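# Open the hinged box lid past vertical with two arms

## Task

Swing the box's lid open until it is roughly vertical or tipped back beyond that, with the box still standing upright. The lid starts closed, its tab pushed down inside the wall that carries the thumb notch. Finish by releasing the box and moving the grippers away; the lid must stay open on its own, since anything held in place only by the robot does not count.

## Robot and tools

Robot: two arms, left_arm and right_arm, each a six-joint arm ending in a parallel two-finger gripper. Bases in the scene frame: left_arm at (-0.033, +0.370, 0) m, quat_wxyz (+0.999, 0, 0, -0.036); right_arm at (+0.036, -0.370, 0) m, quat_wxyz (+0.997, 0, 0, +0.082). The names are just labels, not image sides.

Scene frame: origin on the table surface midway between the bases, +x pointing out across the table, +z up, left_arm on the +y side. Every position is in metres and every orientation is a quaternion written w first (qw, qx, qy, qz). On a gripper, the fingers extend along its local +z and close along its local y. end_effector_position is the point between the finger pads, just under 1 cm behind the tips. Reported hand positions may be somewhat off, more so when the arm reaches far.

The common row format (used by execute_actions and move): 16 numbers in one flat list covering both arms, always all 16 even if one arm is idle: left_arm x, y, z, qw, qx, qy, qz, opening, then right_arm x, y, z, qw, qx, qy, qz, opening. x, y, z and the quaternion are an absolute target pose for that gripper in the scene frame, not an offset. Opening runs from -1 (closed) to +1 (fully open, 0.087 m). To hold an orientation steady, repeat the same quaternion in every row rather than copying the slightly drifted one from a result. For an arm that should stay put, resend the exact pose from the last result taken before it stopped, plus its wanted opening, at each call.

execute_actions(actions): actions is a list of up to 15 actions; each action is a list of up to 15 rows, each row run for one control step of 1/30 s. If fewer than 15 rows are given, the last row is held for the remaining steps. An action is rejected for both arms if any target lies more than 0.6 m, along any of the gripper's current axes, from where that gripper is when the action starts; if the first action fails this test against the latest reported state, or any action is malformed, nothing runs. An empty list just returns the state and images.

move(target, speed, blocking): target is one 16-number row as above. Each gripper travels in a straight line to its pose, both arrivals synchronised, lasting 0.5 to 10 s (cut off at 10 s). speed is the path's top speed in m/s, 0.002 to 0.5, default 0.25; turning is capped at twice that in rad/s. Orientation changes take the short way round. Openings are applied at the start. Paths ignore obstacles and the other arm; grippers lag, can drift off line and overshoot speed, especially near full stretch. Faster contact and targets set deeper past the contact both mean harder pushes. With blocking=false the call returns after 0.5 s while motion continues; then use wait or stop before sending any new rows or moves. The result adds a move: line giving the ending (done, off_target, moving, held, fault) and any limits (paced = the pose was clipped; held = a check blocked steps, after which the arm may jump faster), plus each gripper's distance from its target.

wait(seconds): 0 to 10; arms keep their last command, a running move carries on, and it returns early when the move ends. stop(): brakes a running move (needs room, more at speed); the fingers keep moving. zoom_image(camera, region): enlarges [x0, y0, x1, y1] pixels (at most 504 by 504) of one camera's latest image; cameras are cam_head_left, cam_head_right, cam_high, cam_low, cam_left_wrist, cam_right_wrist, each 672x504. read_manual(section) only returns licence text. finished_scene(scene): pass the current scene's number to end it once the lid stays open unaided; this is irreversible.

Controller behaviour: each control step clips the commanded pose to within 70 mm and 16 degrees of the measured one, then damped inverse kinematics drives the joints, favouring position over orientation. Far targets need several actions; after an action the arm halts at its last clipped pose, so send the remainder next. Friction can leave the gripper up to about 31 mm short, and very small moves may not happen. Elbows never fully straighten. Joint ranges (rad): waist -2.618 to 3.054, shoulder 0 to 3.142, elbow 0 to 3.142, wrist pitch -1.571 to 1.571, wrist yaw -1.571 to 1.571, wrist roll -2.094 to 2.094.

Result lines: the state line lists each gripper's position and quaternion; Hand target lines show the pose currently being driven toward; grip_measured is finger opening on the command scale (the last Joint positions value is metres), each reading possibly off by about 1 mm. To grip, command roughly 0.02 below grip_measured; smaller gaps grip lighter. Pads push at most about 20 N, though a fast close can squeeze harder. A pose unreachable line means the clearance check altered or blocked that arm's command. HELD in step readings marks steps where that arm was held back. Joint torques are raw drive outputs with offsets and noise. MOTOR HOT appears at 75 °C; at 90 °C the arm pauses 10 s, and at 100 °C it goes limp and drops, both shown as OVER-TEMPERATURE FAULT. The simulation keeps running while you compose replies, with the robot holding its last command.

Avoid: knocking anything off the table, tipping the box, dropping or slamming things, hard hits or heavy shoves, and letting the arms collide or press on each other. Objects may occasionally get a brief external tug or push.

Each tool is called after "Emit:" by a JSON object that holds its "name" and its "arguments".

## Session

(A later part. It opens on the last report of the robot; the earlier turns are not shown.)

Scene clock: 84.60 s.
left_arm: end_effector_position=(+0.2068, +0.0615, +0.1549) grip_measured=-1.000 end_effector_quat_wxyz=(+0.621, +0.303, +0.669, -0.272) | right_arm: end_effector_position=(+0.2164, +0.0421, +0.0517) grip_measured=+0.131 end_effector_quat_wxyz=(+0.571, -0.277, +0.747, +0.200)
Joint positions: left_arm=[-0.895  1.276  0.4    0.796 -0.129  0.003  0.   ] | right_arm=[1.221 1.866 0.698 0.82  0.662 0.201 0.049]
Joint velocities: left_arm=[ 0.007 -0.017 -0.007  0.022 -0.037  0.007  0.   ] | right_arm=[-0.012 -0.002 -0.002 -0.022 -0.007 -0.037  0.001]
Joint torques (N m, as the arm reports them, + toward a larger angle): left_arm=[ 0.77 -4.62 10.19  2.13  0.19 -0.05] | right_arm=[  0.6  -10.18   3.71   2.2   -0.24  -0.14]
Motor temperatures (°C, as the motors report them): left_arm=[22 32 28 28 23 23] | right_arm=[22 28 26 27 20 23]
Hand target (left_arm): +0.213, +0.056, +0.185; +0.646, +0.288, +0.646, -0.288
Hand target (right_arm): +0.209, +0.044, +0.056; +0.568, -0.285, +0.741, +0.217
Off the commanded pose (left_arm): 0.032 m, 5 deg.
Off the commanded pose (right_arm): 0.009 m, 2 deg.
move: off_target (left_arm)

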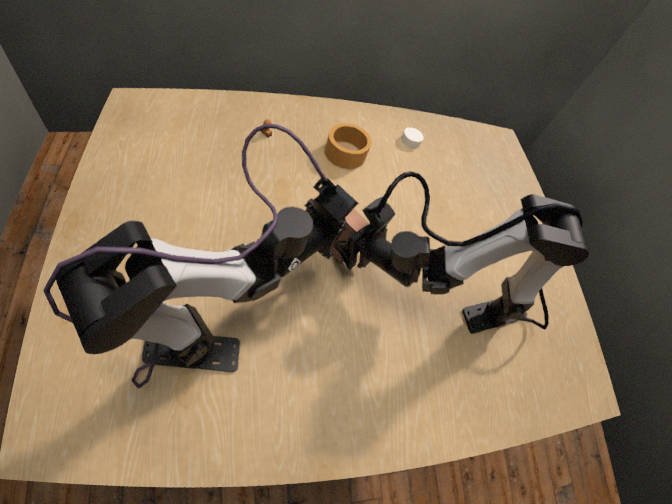

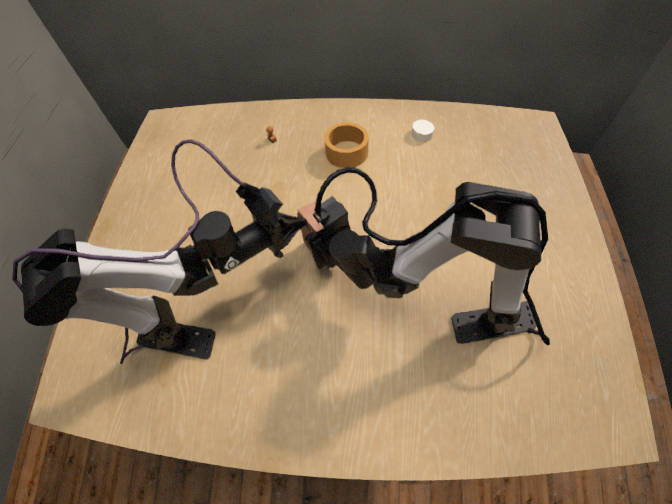

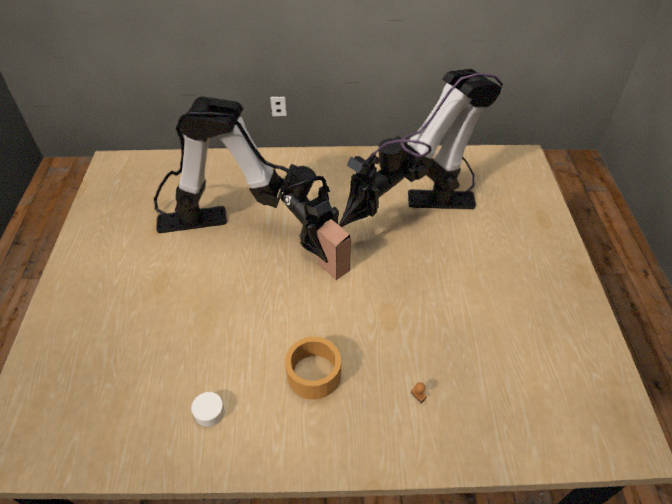

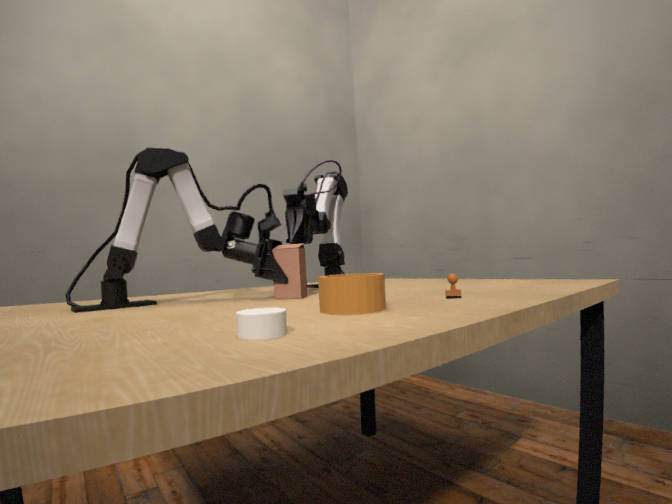

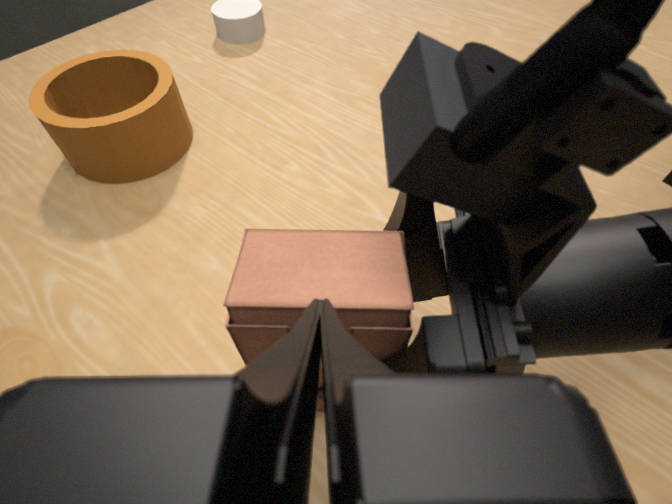

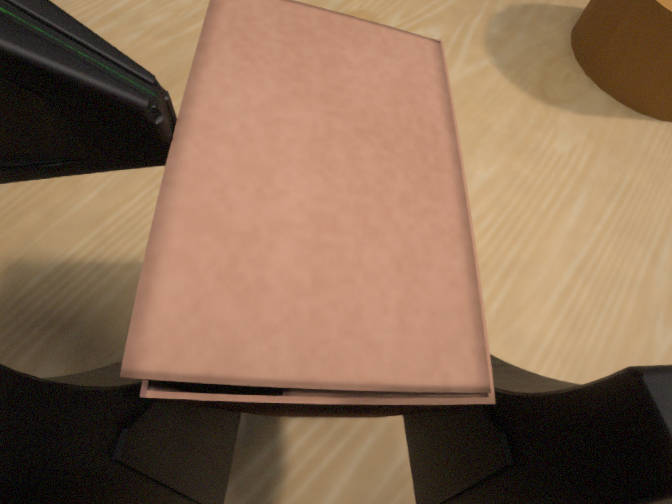

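Emit:
{"name": "move", "arguments": {"target": [0.224,0.046,0.195,0.646,0.288,0.646,-0.288,-1,0.209,0.044,0.056,0.568,-0.285,0.741,0.218,0], "speed": 0.02}}

Scene clock: 87.30 s.
left_arm: end_effector_position=(+0.2175, +0.0517, +0.1857) grip_measured=-1.000 end_effector_quat_wxyz=(+0.639, +0.294, +0.651, -0.284) | right_arm: end_effector_position=(+0.2138, +0.0445, +0.0510) grip_measured=+0.131 end_effector_quat_wxyz=(+0.566, -0.282, +0.747, +0.208)
Joint positions: left_arm=[-0.879  1.276  0.477  0.779 -0.109  0.003  0.   ] | right_arm=[1.221 1.866 0.698 0.819 0.642 0.205 0.049]
Joint velocities: left_arm=[-0.007 -0.002  0.022 -0.007 -0.022 -0.051  0.   ] | right_arm=[ 0.007  0.007 -0.022  0.007 -0.007  0.037  0.001]
Joint torques (N m, as the arm reports them, + toward a larger angle): left_arm=[ 0.75 -2.35  9.84  1.97  0.15 -0.05] | right_arm=[  0.55 -10.24   3.68   2.23   0.02  -0.14]
Motor temperatures (°C, as the motors report them): left_arm=[22 31 29 28 23 23] | right_arm=[22 28 26 27 20 23]
Hand target (left_arm): +0.224, +0.047, +0.195; +0.646, +0.288, +0.646, -0.288
Hand target (right_arm): +0.209, +0.044, +0.056; +0.568, -0.285, +0.741, +0.218
Off the commanded pose (left_arm): 0.013 m, 1 deg.
Off the commanded pose (right_arm): 0.007 m, 1 deg.
move: off_target (left_arm)

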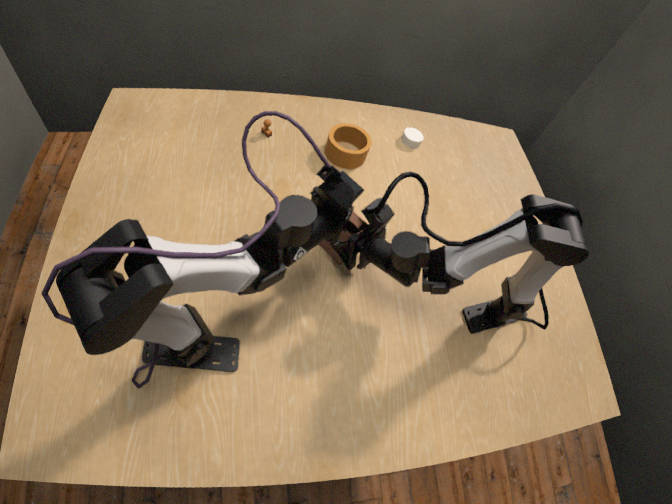

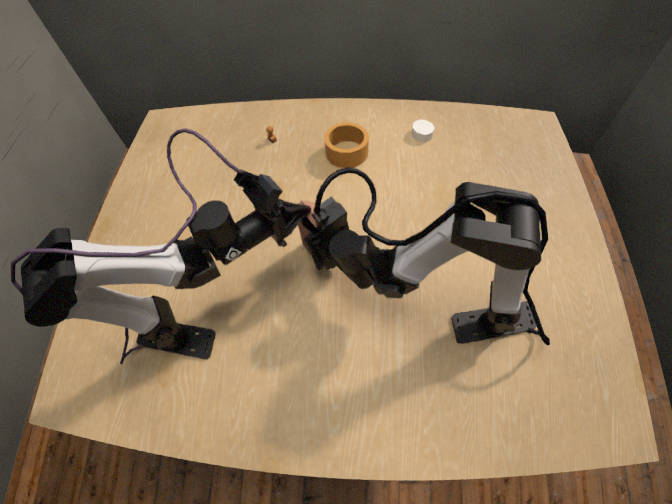

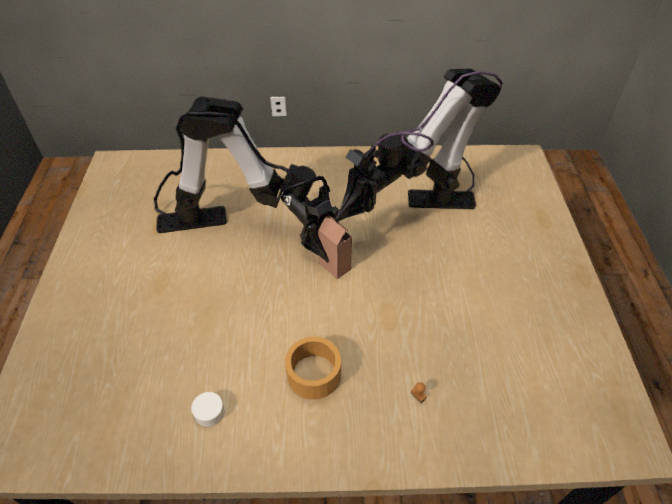

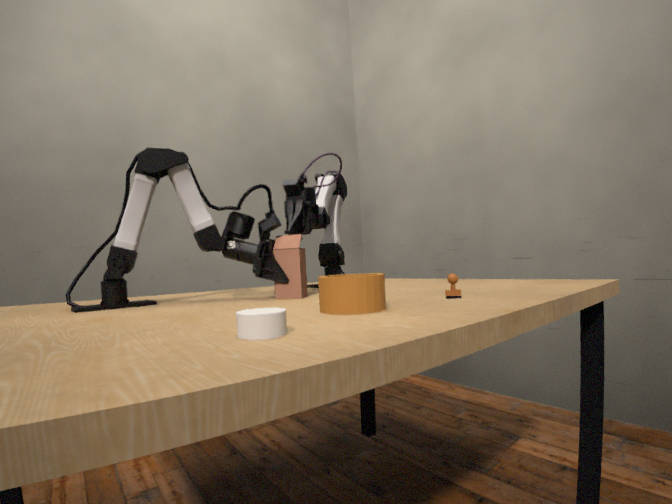

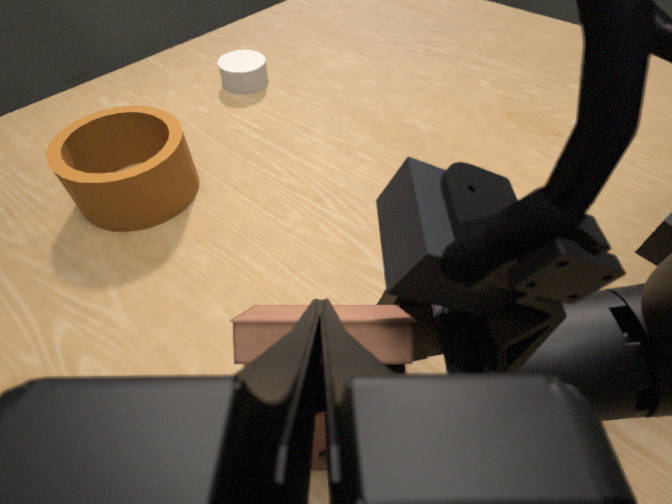

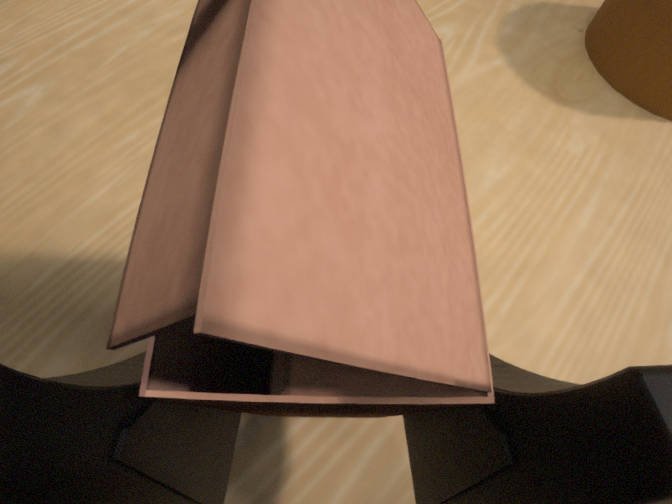

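Emit:
{"name": "move", "arguments": {"target": [0.196,0.074,0.185,0.646,0.288,0.646,-0.288,-1,0.209,0.044,0.056,0.568,-0.285,0.741,0.218,0], "speed": 0.05}}

Emit:
{"name": "move", "arguments": {"target": [0.198,0.071,0.158,0.646,0.288,0.646,-0.288,-1,0.209,0.044,0.056,0.568,-0.285,0.741,0.218,0], "speed": 0.04}}

Scene clock: 88.50 s.
left_arm: end_effector_position=(+0.2006, +0.0699, +0.1909) grip_measured=-1.000 end_effector_quat_wxyz=(+0.649, +0.287, +0.642, -0.289) | right_arm: end_effector_position=(+0.2138, +0.0445, +0.0510) grip_measured=+0.131 end_effector_quat_wxyz=(+0.566, -0.282, +0.746, +0.208)
Joint positions: left_arm=[-0.897  1.149  0.393  0.766 -0.131  0.003  0.   ] | right_arm=[1.221 1.866 0.698 0.819 0.642 0.205 0.049]
Joint velocities: left_arm=[-0.007 -0.007  0.012 -0.081 -0.037  0.007  0.   ] | right_arm=[ 0.007 -0.017 -0.012 -0.007  0.007 -0.037 -0.001]
Joint torques (N m, as the arm reports them, + toward a larger angle): left_arm=[-0.85 -3.99  5.81  1.86  0.01 -0.05] | right_arm=[  0.61 -10.18   3.64   2.21  -0.01  -0.14]
Motor temperatures (°C, as the motors report them): left_arm=[22 31 29 28 23 23] | right_arm=[22 28 26 27 20 23]
Hand target (left_arm): +0.196, +0.073, +0.185; +0.646, +0.288, +0.646, -0.288
Hand target (right_arm): +0.209, +0.044, +0.056; +0.568, -0.285, +0.741, +0.218
Off the commanded pose (left_arm): 0.009 m, 1 deg.
Off the commanded pose (right_arm): 0.007 m, 1 deg.
move: done

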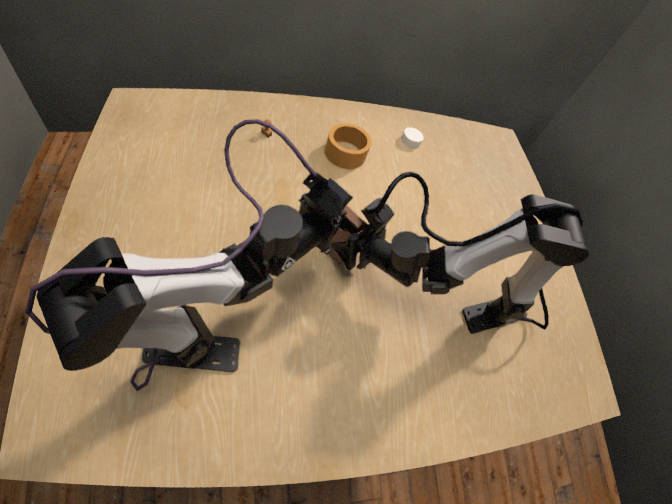

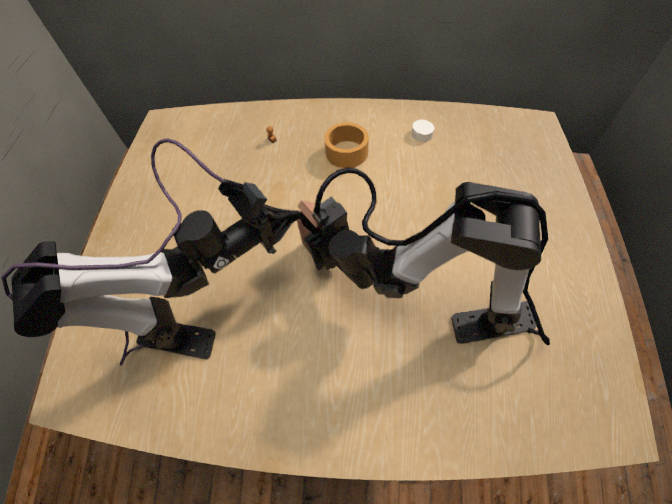

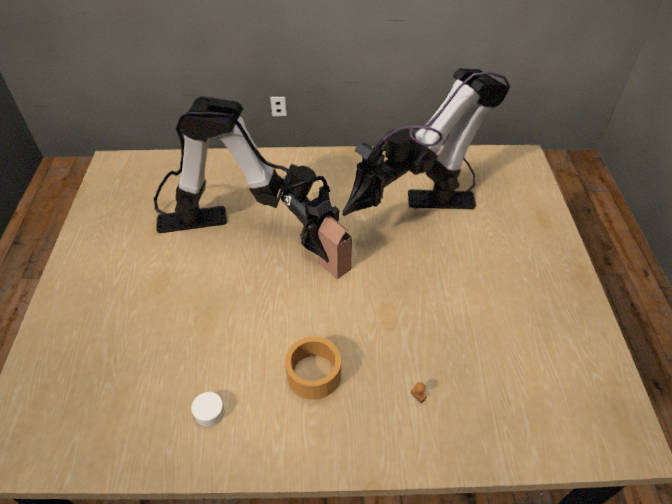

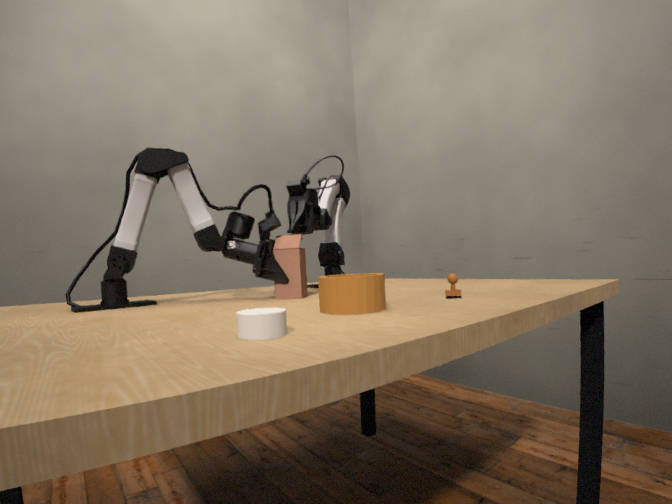

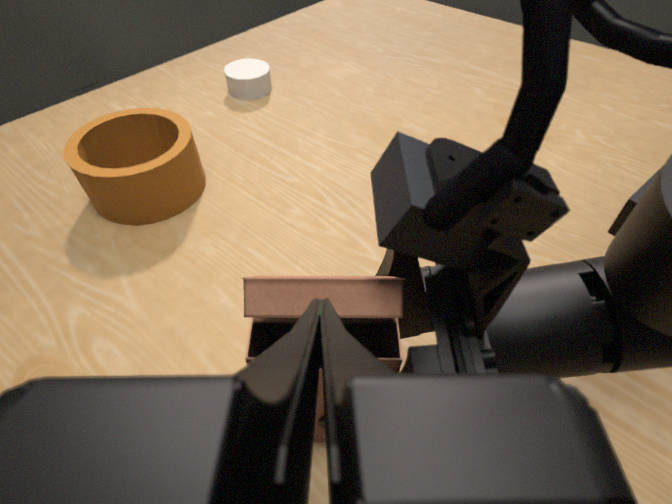

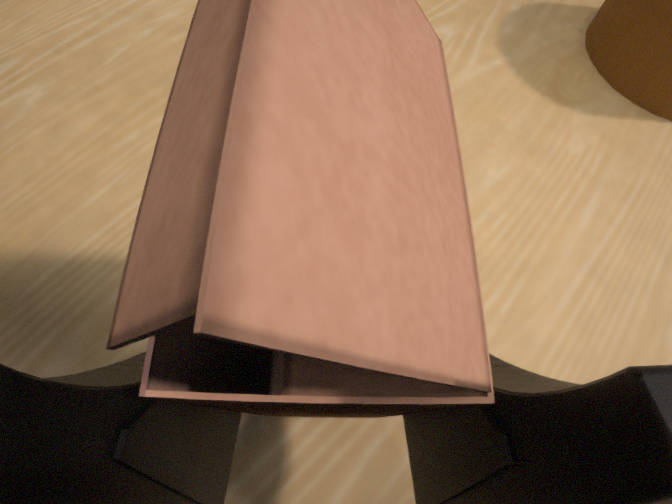

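Scene clock: 89.57 s.
left_arm: end_effector_position=(+0.2010, +0.0693, +0.1658) grip_measured=-1.000 end_effector_quat_wxyz=(+0.648, +0.287, +0.644, -0.288) | right_arm: end_effector_position=(+0.2137, +0.0446, +0.0510) grip_measured=+0.131 end_effector_quat_wxyz=(+0.566, -0.282, +0.746, +0.208)
Joint positions: left_arm=[-0.897  1.244  0.329  0.922 -0.131  0.003  0.   ] | right_arm=[1.221 1.866 0.698 0.819 0.641 0.205 0.049]
Joint velocities: left_arm=[-0.002 -0.002 -0.002  0.081 -0.007 -0.022  0.   ] | right_arm=[-0.007  0.012  0.007  0.022  0.007 -0.037 -0.   ]
Joint torques (N m, as the arm reports them, + toward a larger angle): left_arm=[-0.63 -1.93  5.39  2.06  0.02 -0.06] | right_arm=[  0.71 -10.3    3.69   2.22  -0.04  -0.16]
Motor temperatures (°C, as the motors report them): left_arm=[22 31 29 28 23 23] | right_arm=[22 28 26 27 20 23]
Hand target (left_arm): +0.198, +0.071, +0.158; +0.645, +0.288, +0.646, -0.288
Hand target (right_arm): +0.209, +0.044, +0.056; +0.568, -0.285, +0.741, +0.218
Off the commanded pose (left_arm): 0.008 m, 0 deg.
Off the commanded pose (right_arm): 0.007 m, 1 deg.
move: done

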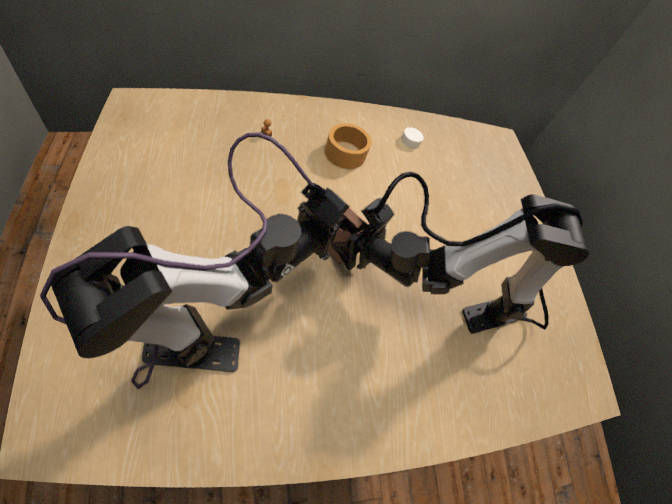

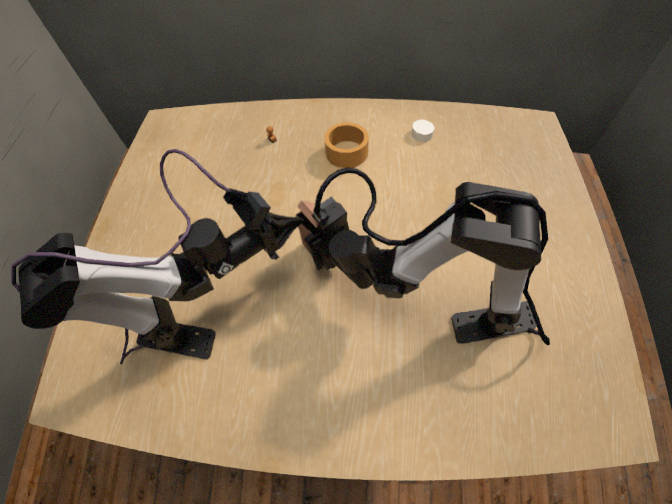

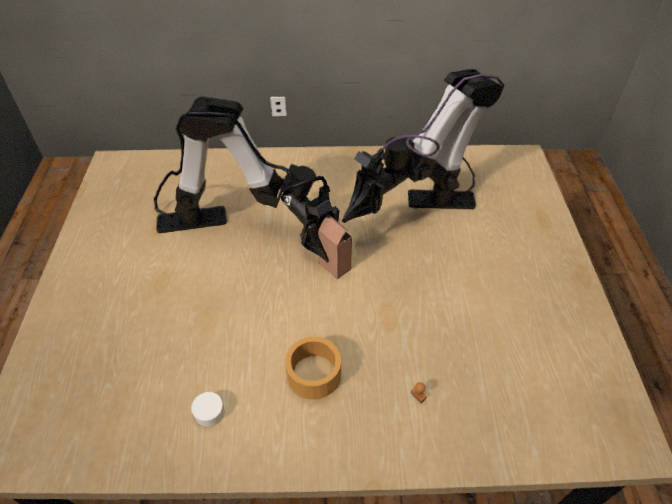

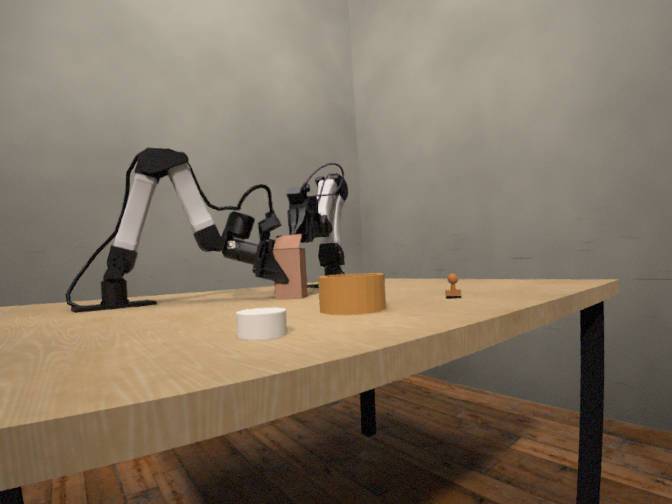

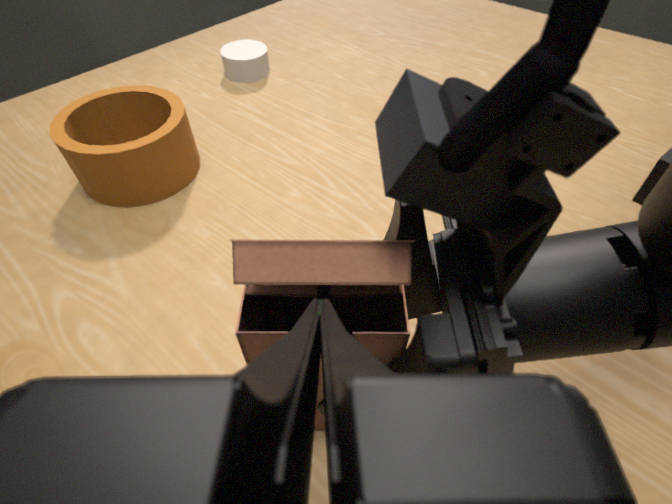

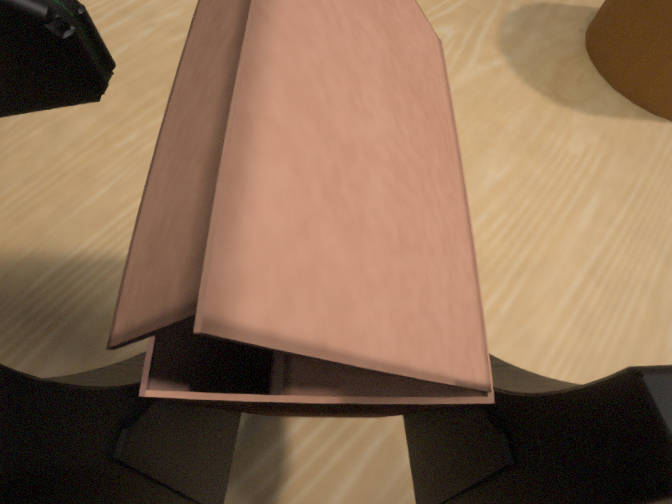

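Emit:
{"name": "move", "arguments": {"target": [0.226,0.042,0.165,0.646,0.288,0.646,-0.288,-1,0.209,0.044,0.056,0.568,-0.285,0.741,0.218,0], "speed": 0.03}}

Scene clock: 91.10 s.
left_arm: end_effector_position=(+0.2190, +0.0492, +0.1506) grip_measured=-1.000 end_effector_quat_wxyz=(+0.633, +0.297, +0.658, -0.280) | right_arm: end_effector_position=(+0.2137, +0.0446, +0.0510) grip_measured=+0.131 end_effector_quat_wxyz=(+0.566, -0.282, +0.746, +0.208)
Joint positions: left_arm=[-0.881  1.403  0.416  0.946 -0.114  0.003  0.   ] | right_arm=[1.221 1.866 0.698 0.819 0.641 0.205 0.049]
Joint velocities: left_arm=[ 0.002 -0.002 -0.002  0.051  0.022 -0.007  0.   ] | right_arm=[-0.017  0.012  0.002 -0.022  0.007 -0.022  0.001]
Joint torques (N m, as the arm reports them, + toward a larger angle): left_arm=[ 0.75 -3.02  9.3   2.12  0.17 -0.06] | right_arm=[  0.62 -10.28   3.63   2.24   0.    -0.15]
Motor temperatures (°C, as the motors report them): left_arm=[22 31 29 28 23 23] | right_arm=[22 28 26 27 20 23]
Hand target (left_arm): +0.226, +0.043, +0.165; +0.646, +0.288, +0.646, -0.288
Hand target (right_arm): +0.209, +0.044, +0.056; +0.568, -0.285, +0.741, +0.218
Off the commanded pose (left_arm): 0.018 m, 2 deg.
Off the commanded pose (right_arm): 0.007 m, 1 deg.
move: off_target (left_arm)

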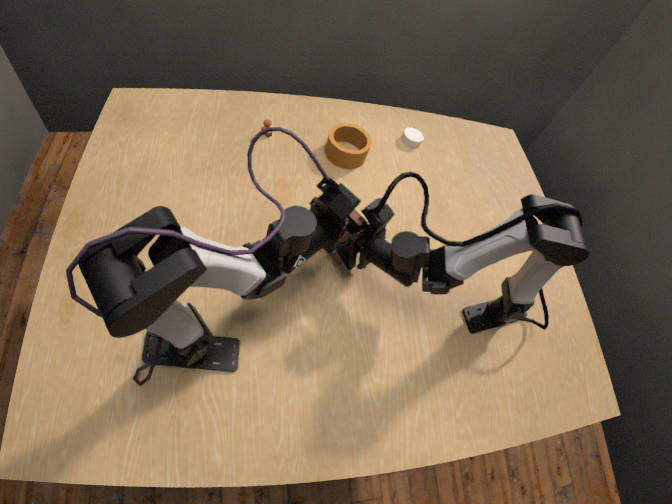

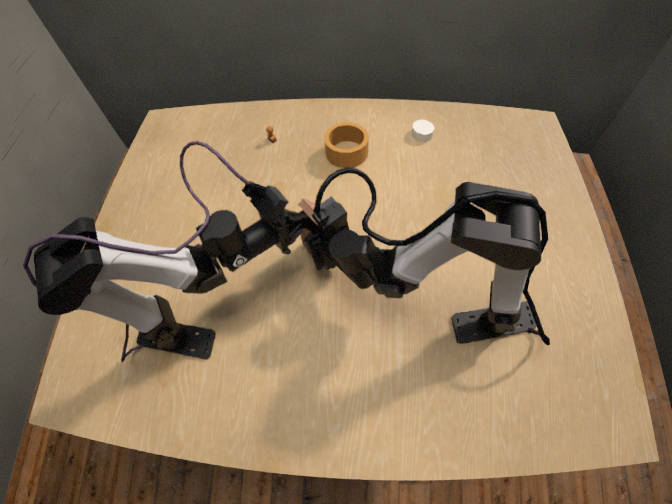

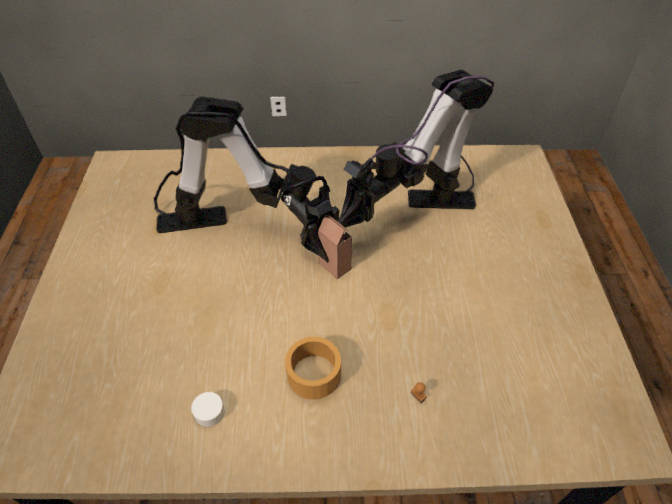

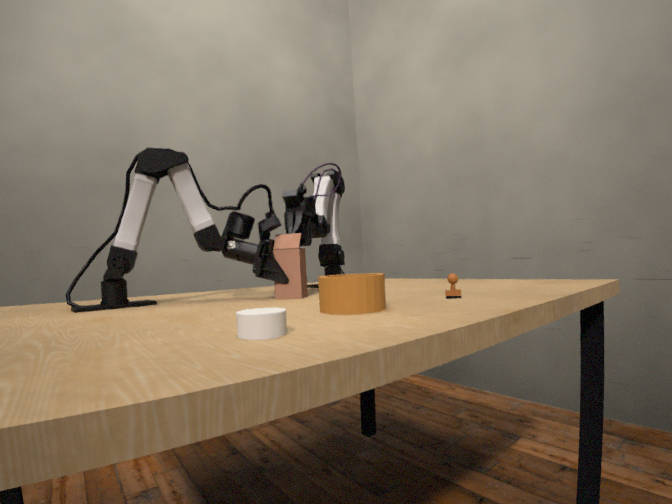

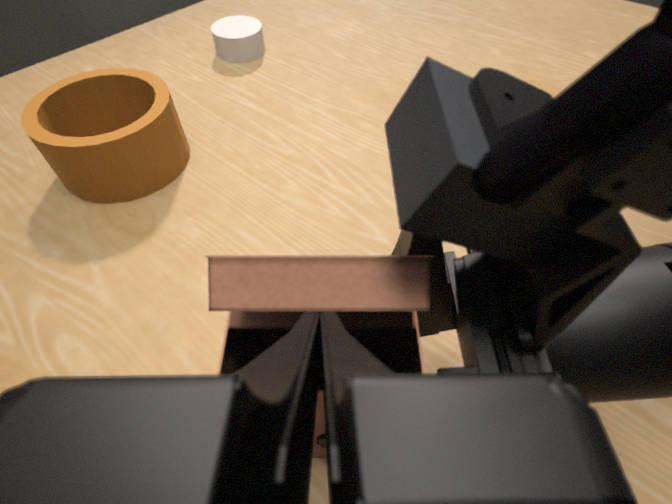

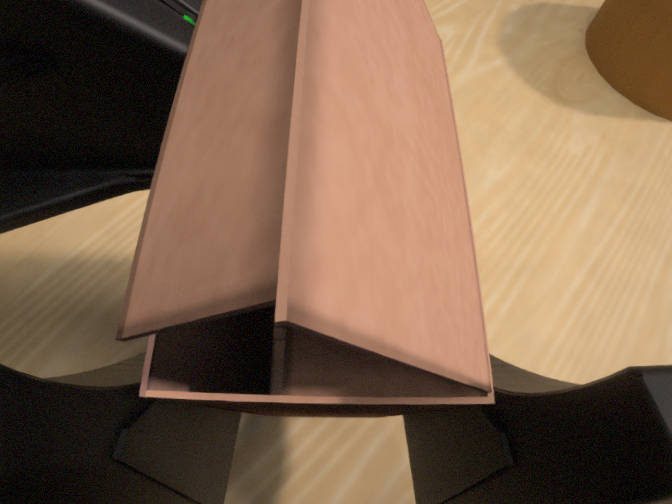

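Emit:
{"name": "move", "arguments": {"target": [0.24,0.027,0.185,0.646,0.288,0.646,-0.288,-1,0.209,0.044,0.056,0.568,-0.285,0.741,0.218,0], "speed": 0.03}}

Scene clock: 93.00 s.
left_arm: end_effector_position=(+0.2332, +0.0330, +0.1750) grip_measured=-1.000 end_effector_quat_wxyz=(+0.639, +0.293, +0.652, -0.284) | right_arm: end_effector_position=(+0.2137, +0.0446, +0.0510) grip_measured=+0.131 end_effector_quat_wxyz=(+0.566, -0.282, +0.746, +0.208)
Joint positions: left_arm=[-0.872  1.421  0.532  0.866 -0.103  0.003  0.   ] | right_arm=[1.221 1.866 0.698 0.819 0.641 0.205 0.049]
Joint velocities: left_arm=[-0.022 -0.007  0.002 -0.037 -0.022 -0.051  0.   ] | right_arm=[-0.012 -0.012  0.007 -0.11   0.051 -0.066  0.   ]
Joint torques (N m, as the arm reports them, + toward a larger angle): left_arm=[ 0.77 -3.55  9.7   1.93  0.16 -0.05] | right_arm=[  0.67 -10.28   3.65   2.22  -0.01  -0.15]
Motor temperatures (°C, as the motors report them): left_arm=[22 31 29 28 23 23] | right_arm=[22 28 26 27 20 23]
Hand target (left_arm): +0.240, +0.028, +0.185; +0.646, +0.288, +0.646, -0.288
Hand target (right_arm): +0.209, +0.044, +0.056; +0.568, -0.285, +0.741, +0.218
Off the commanded pose (left_arm): 0.013 m, 1 deg.
Off the commanded pose (right_arm): 0.007 m, 1 deg.
move: off_target (left_arm)

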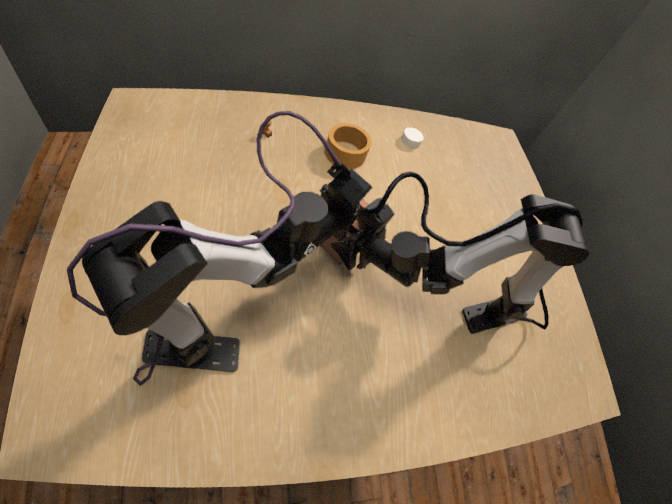

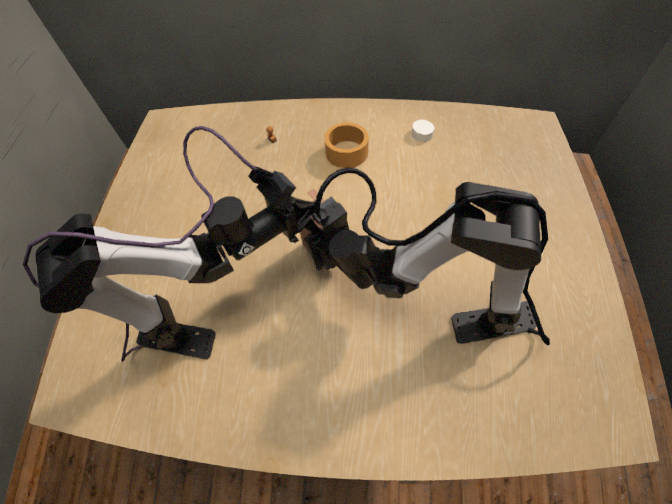

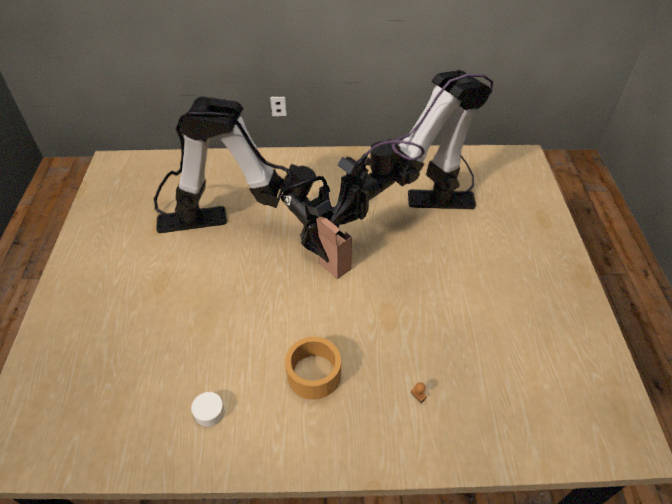

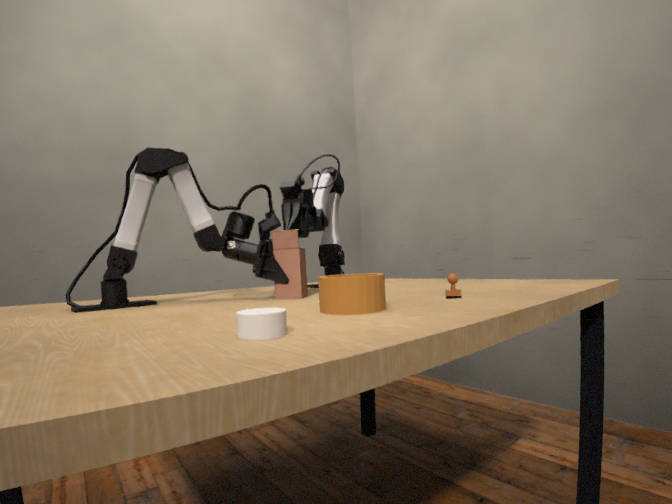

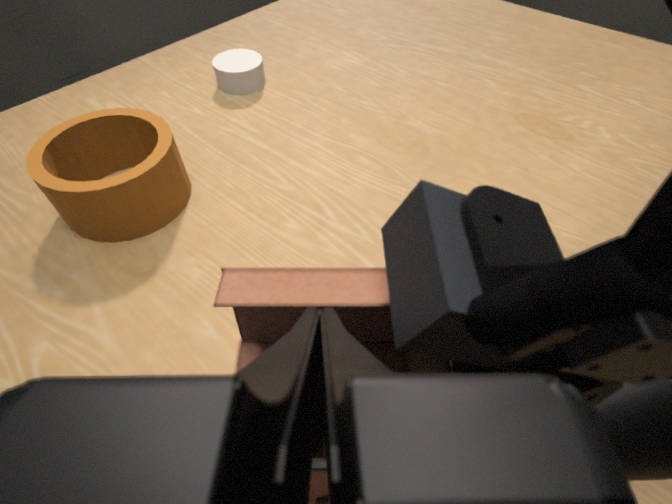

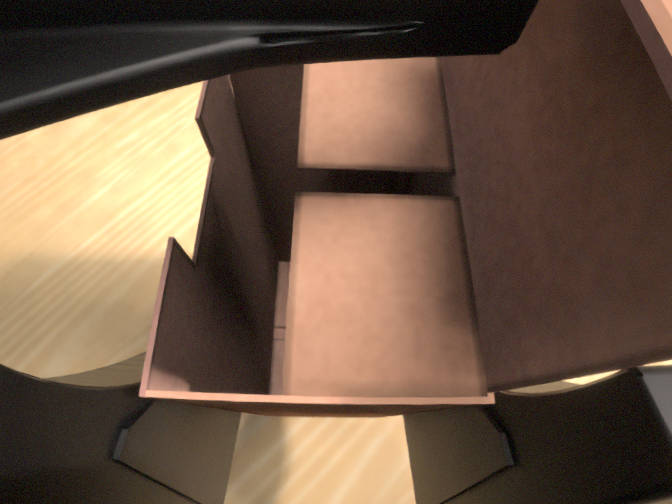

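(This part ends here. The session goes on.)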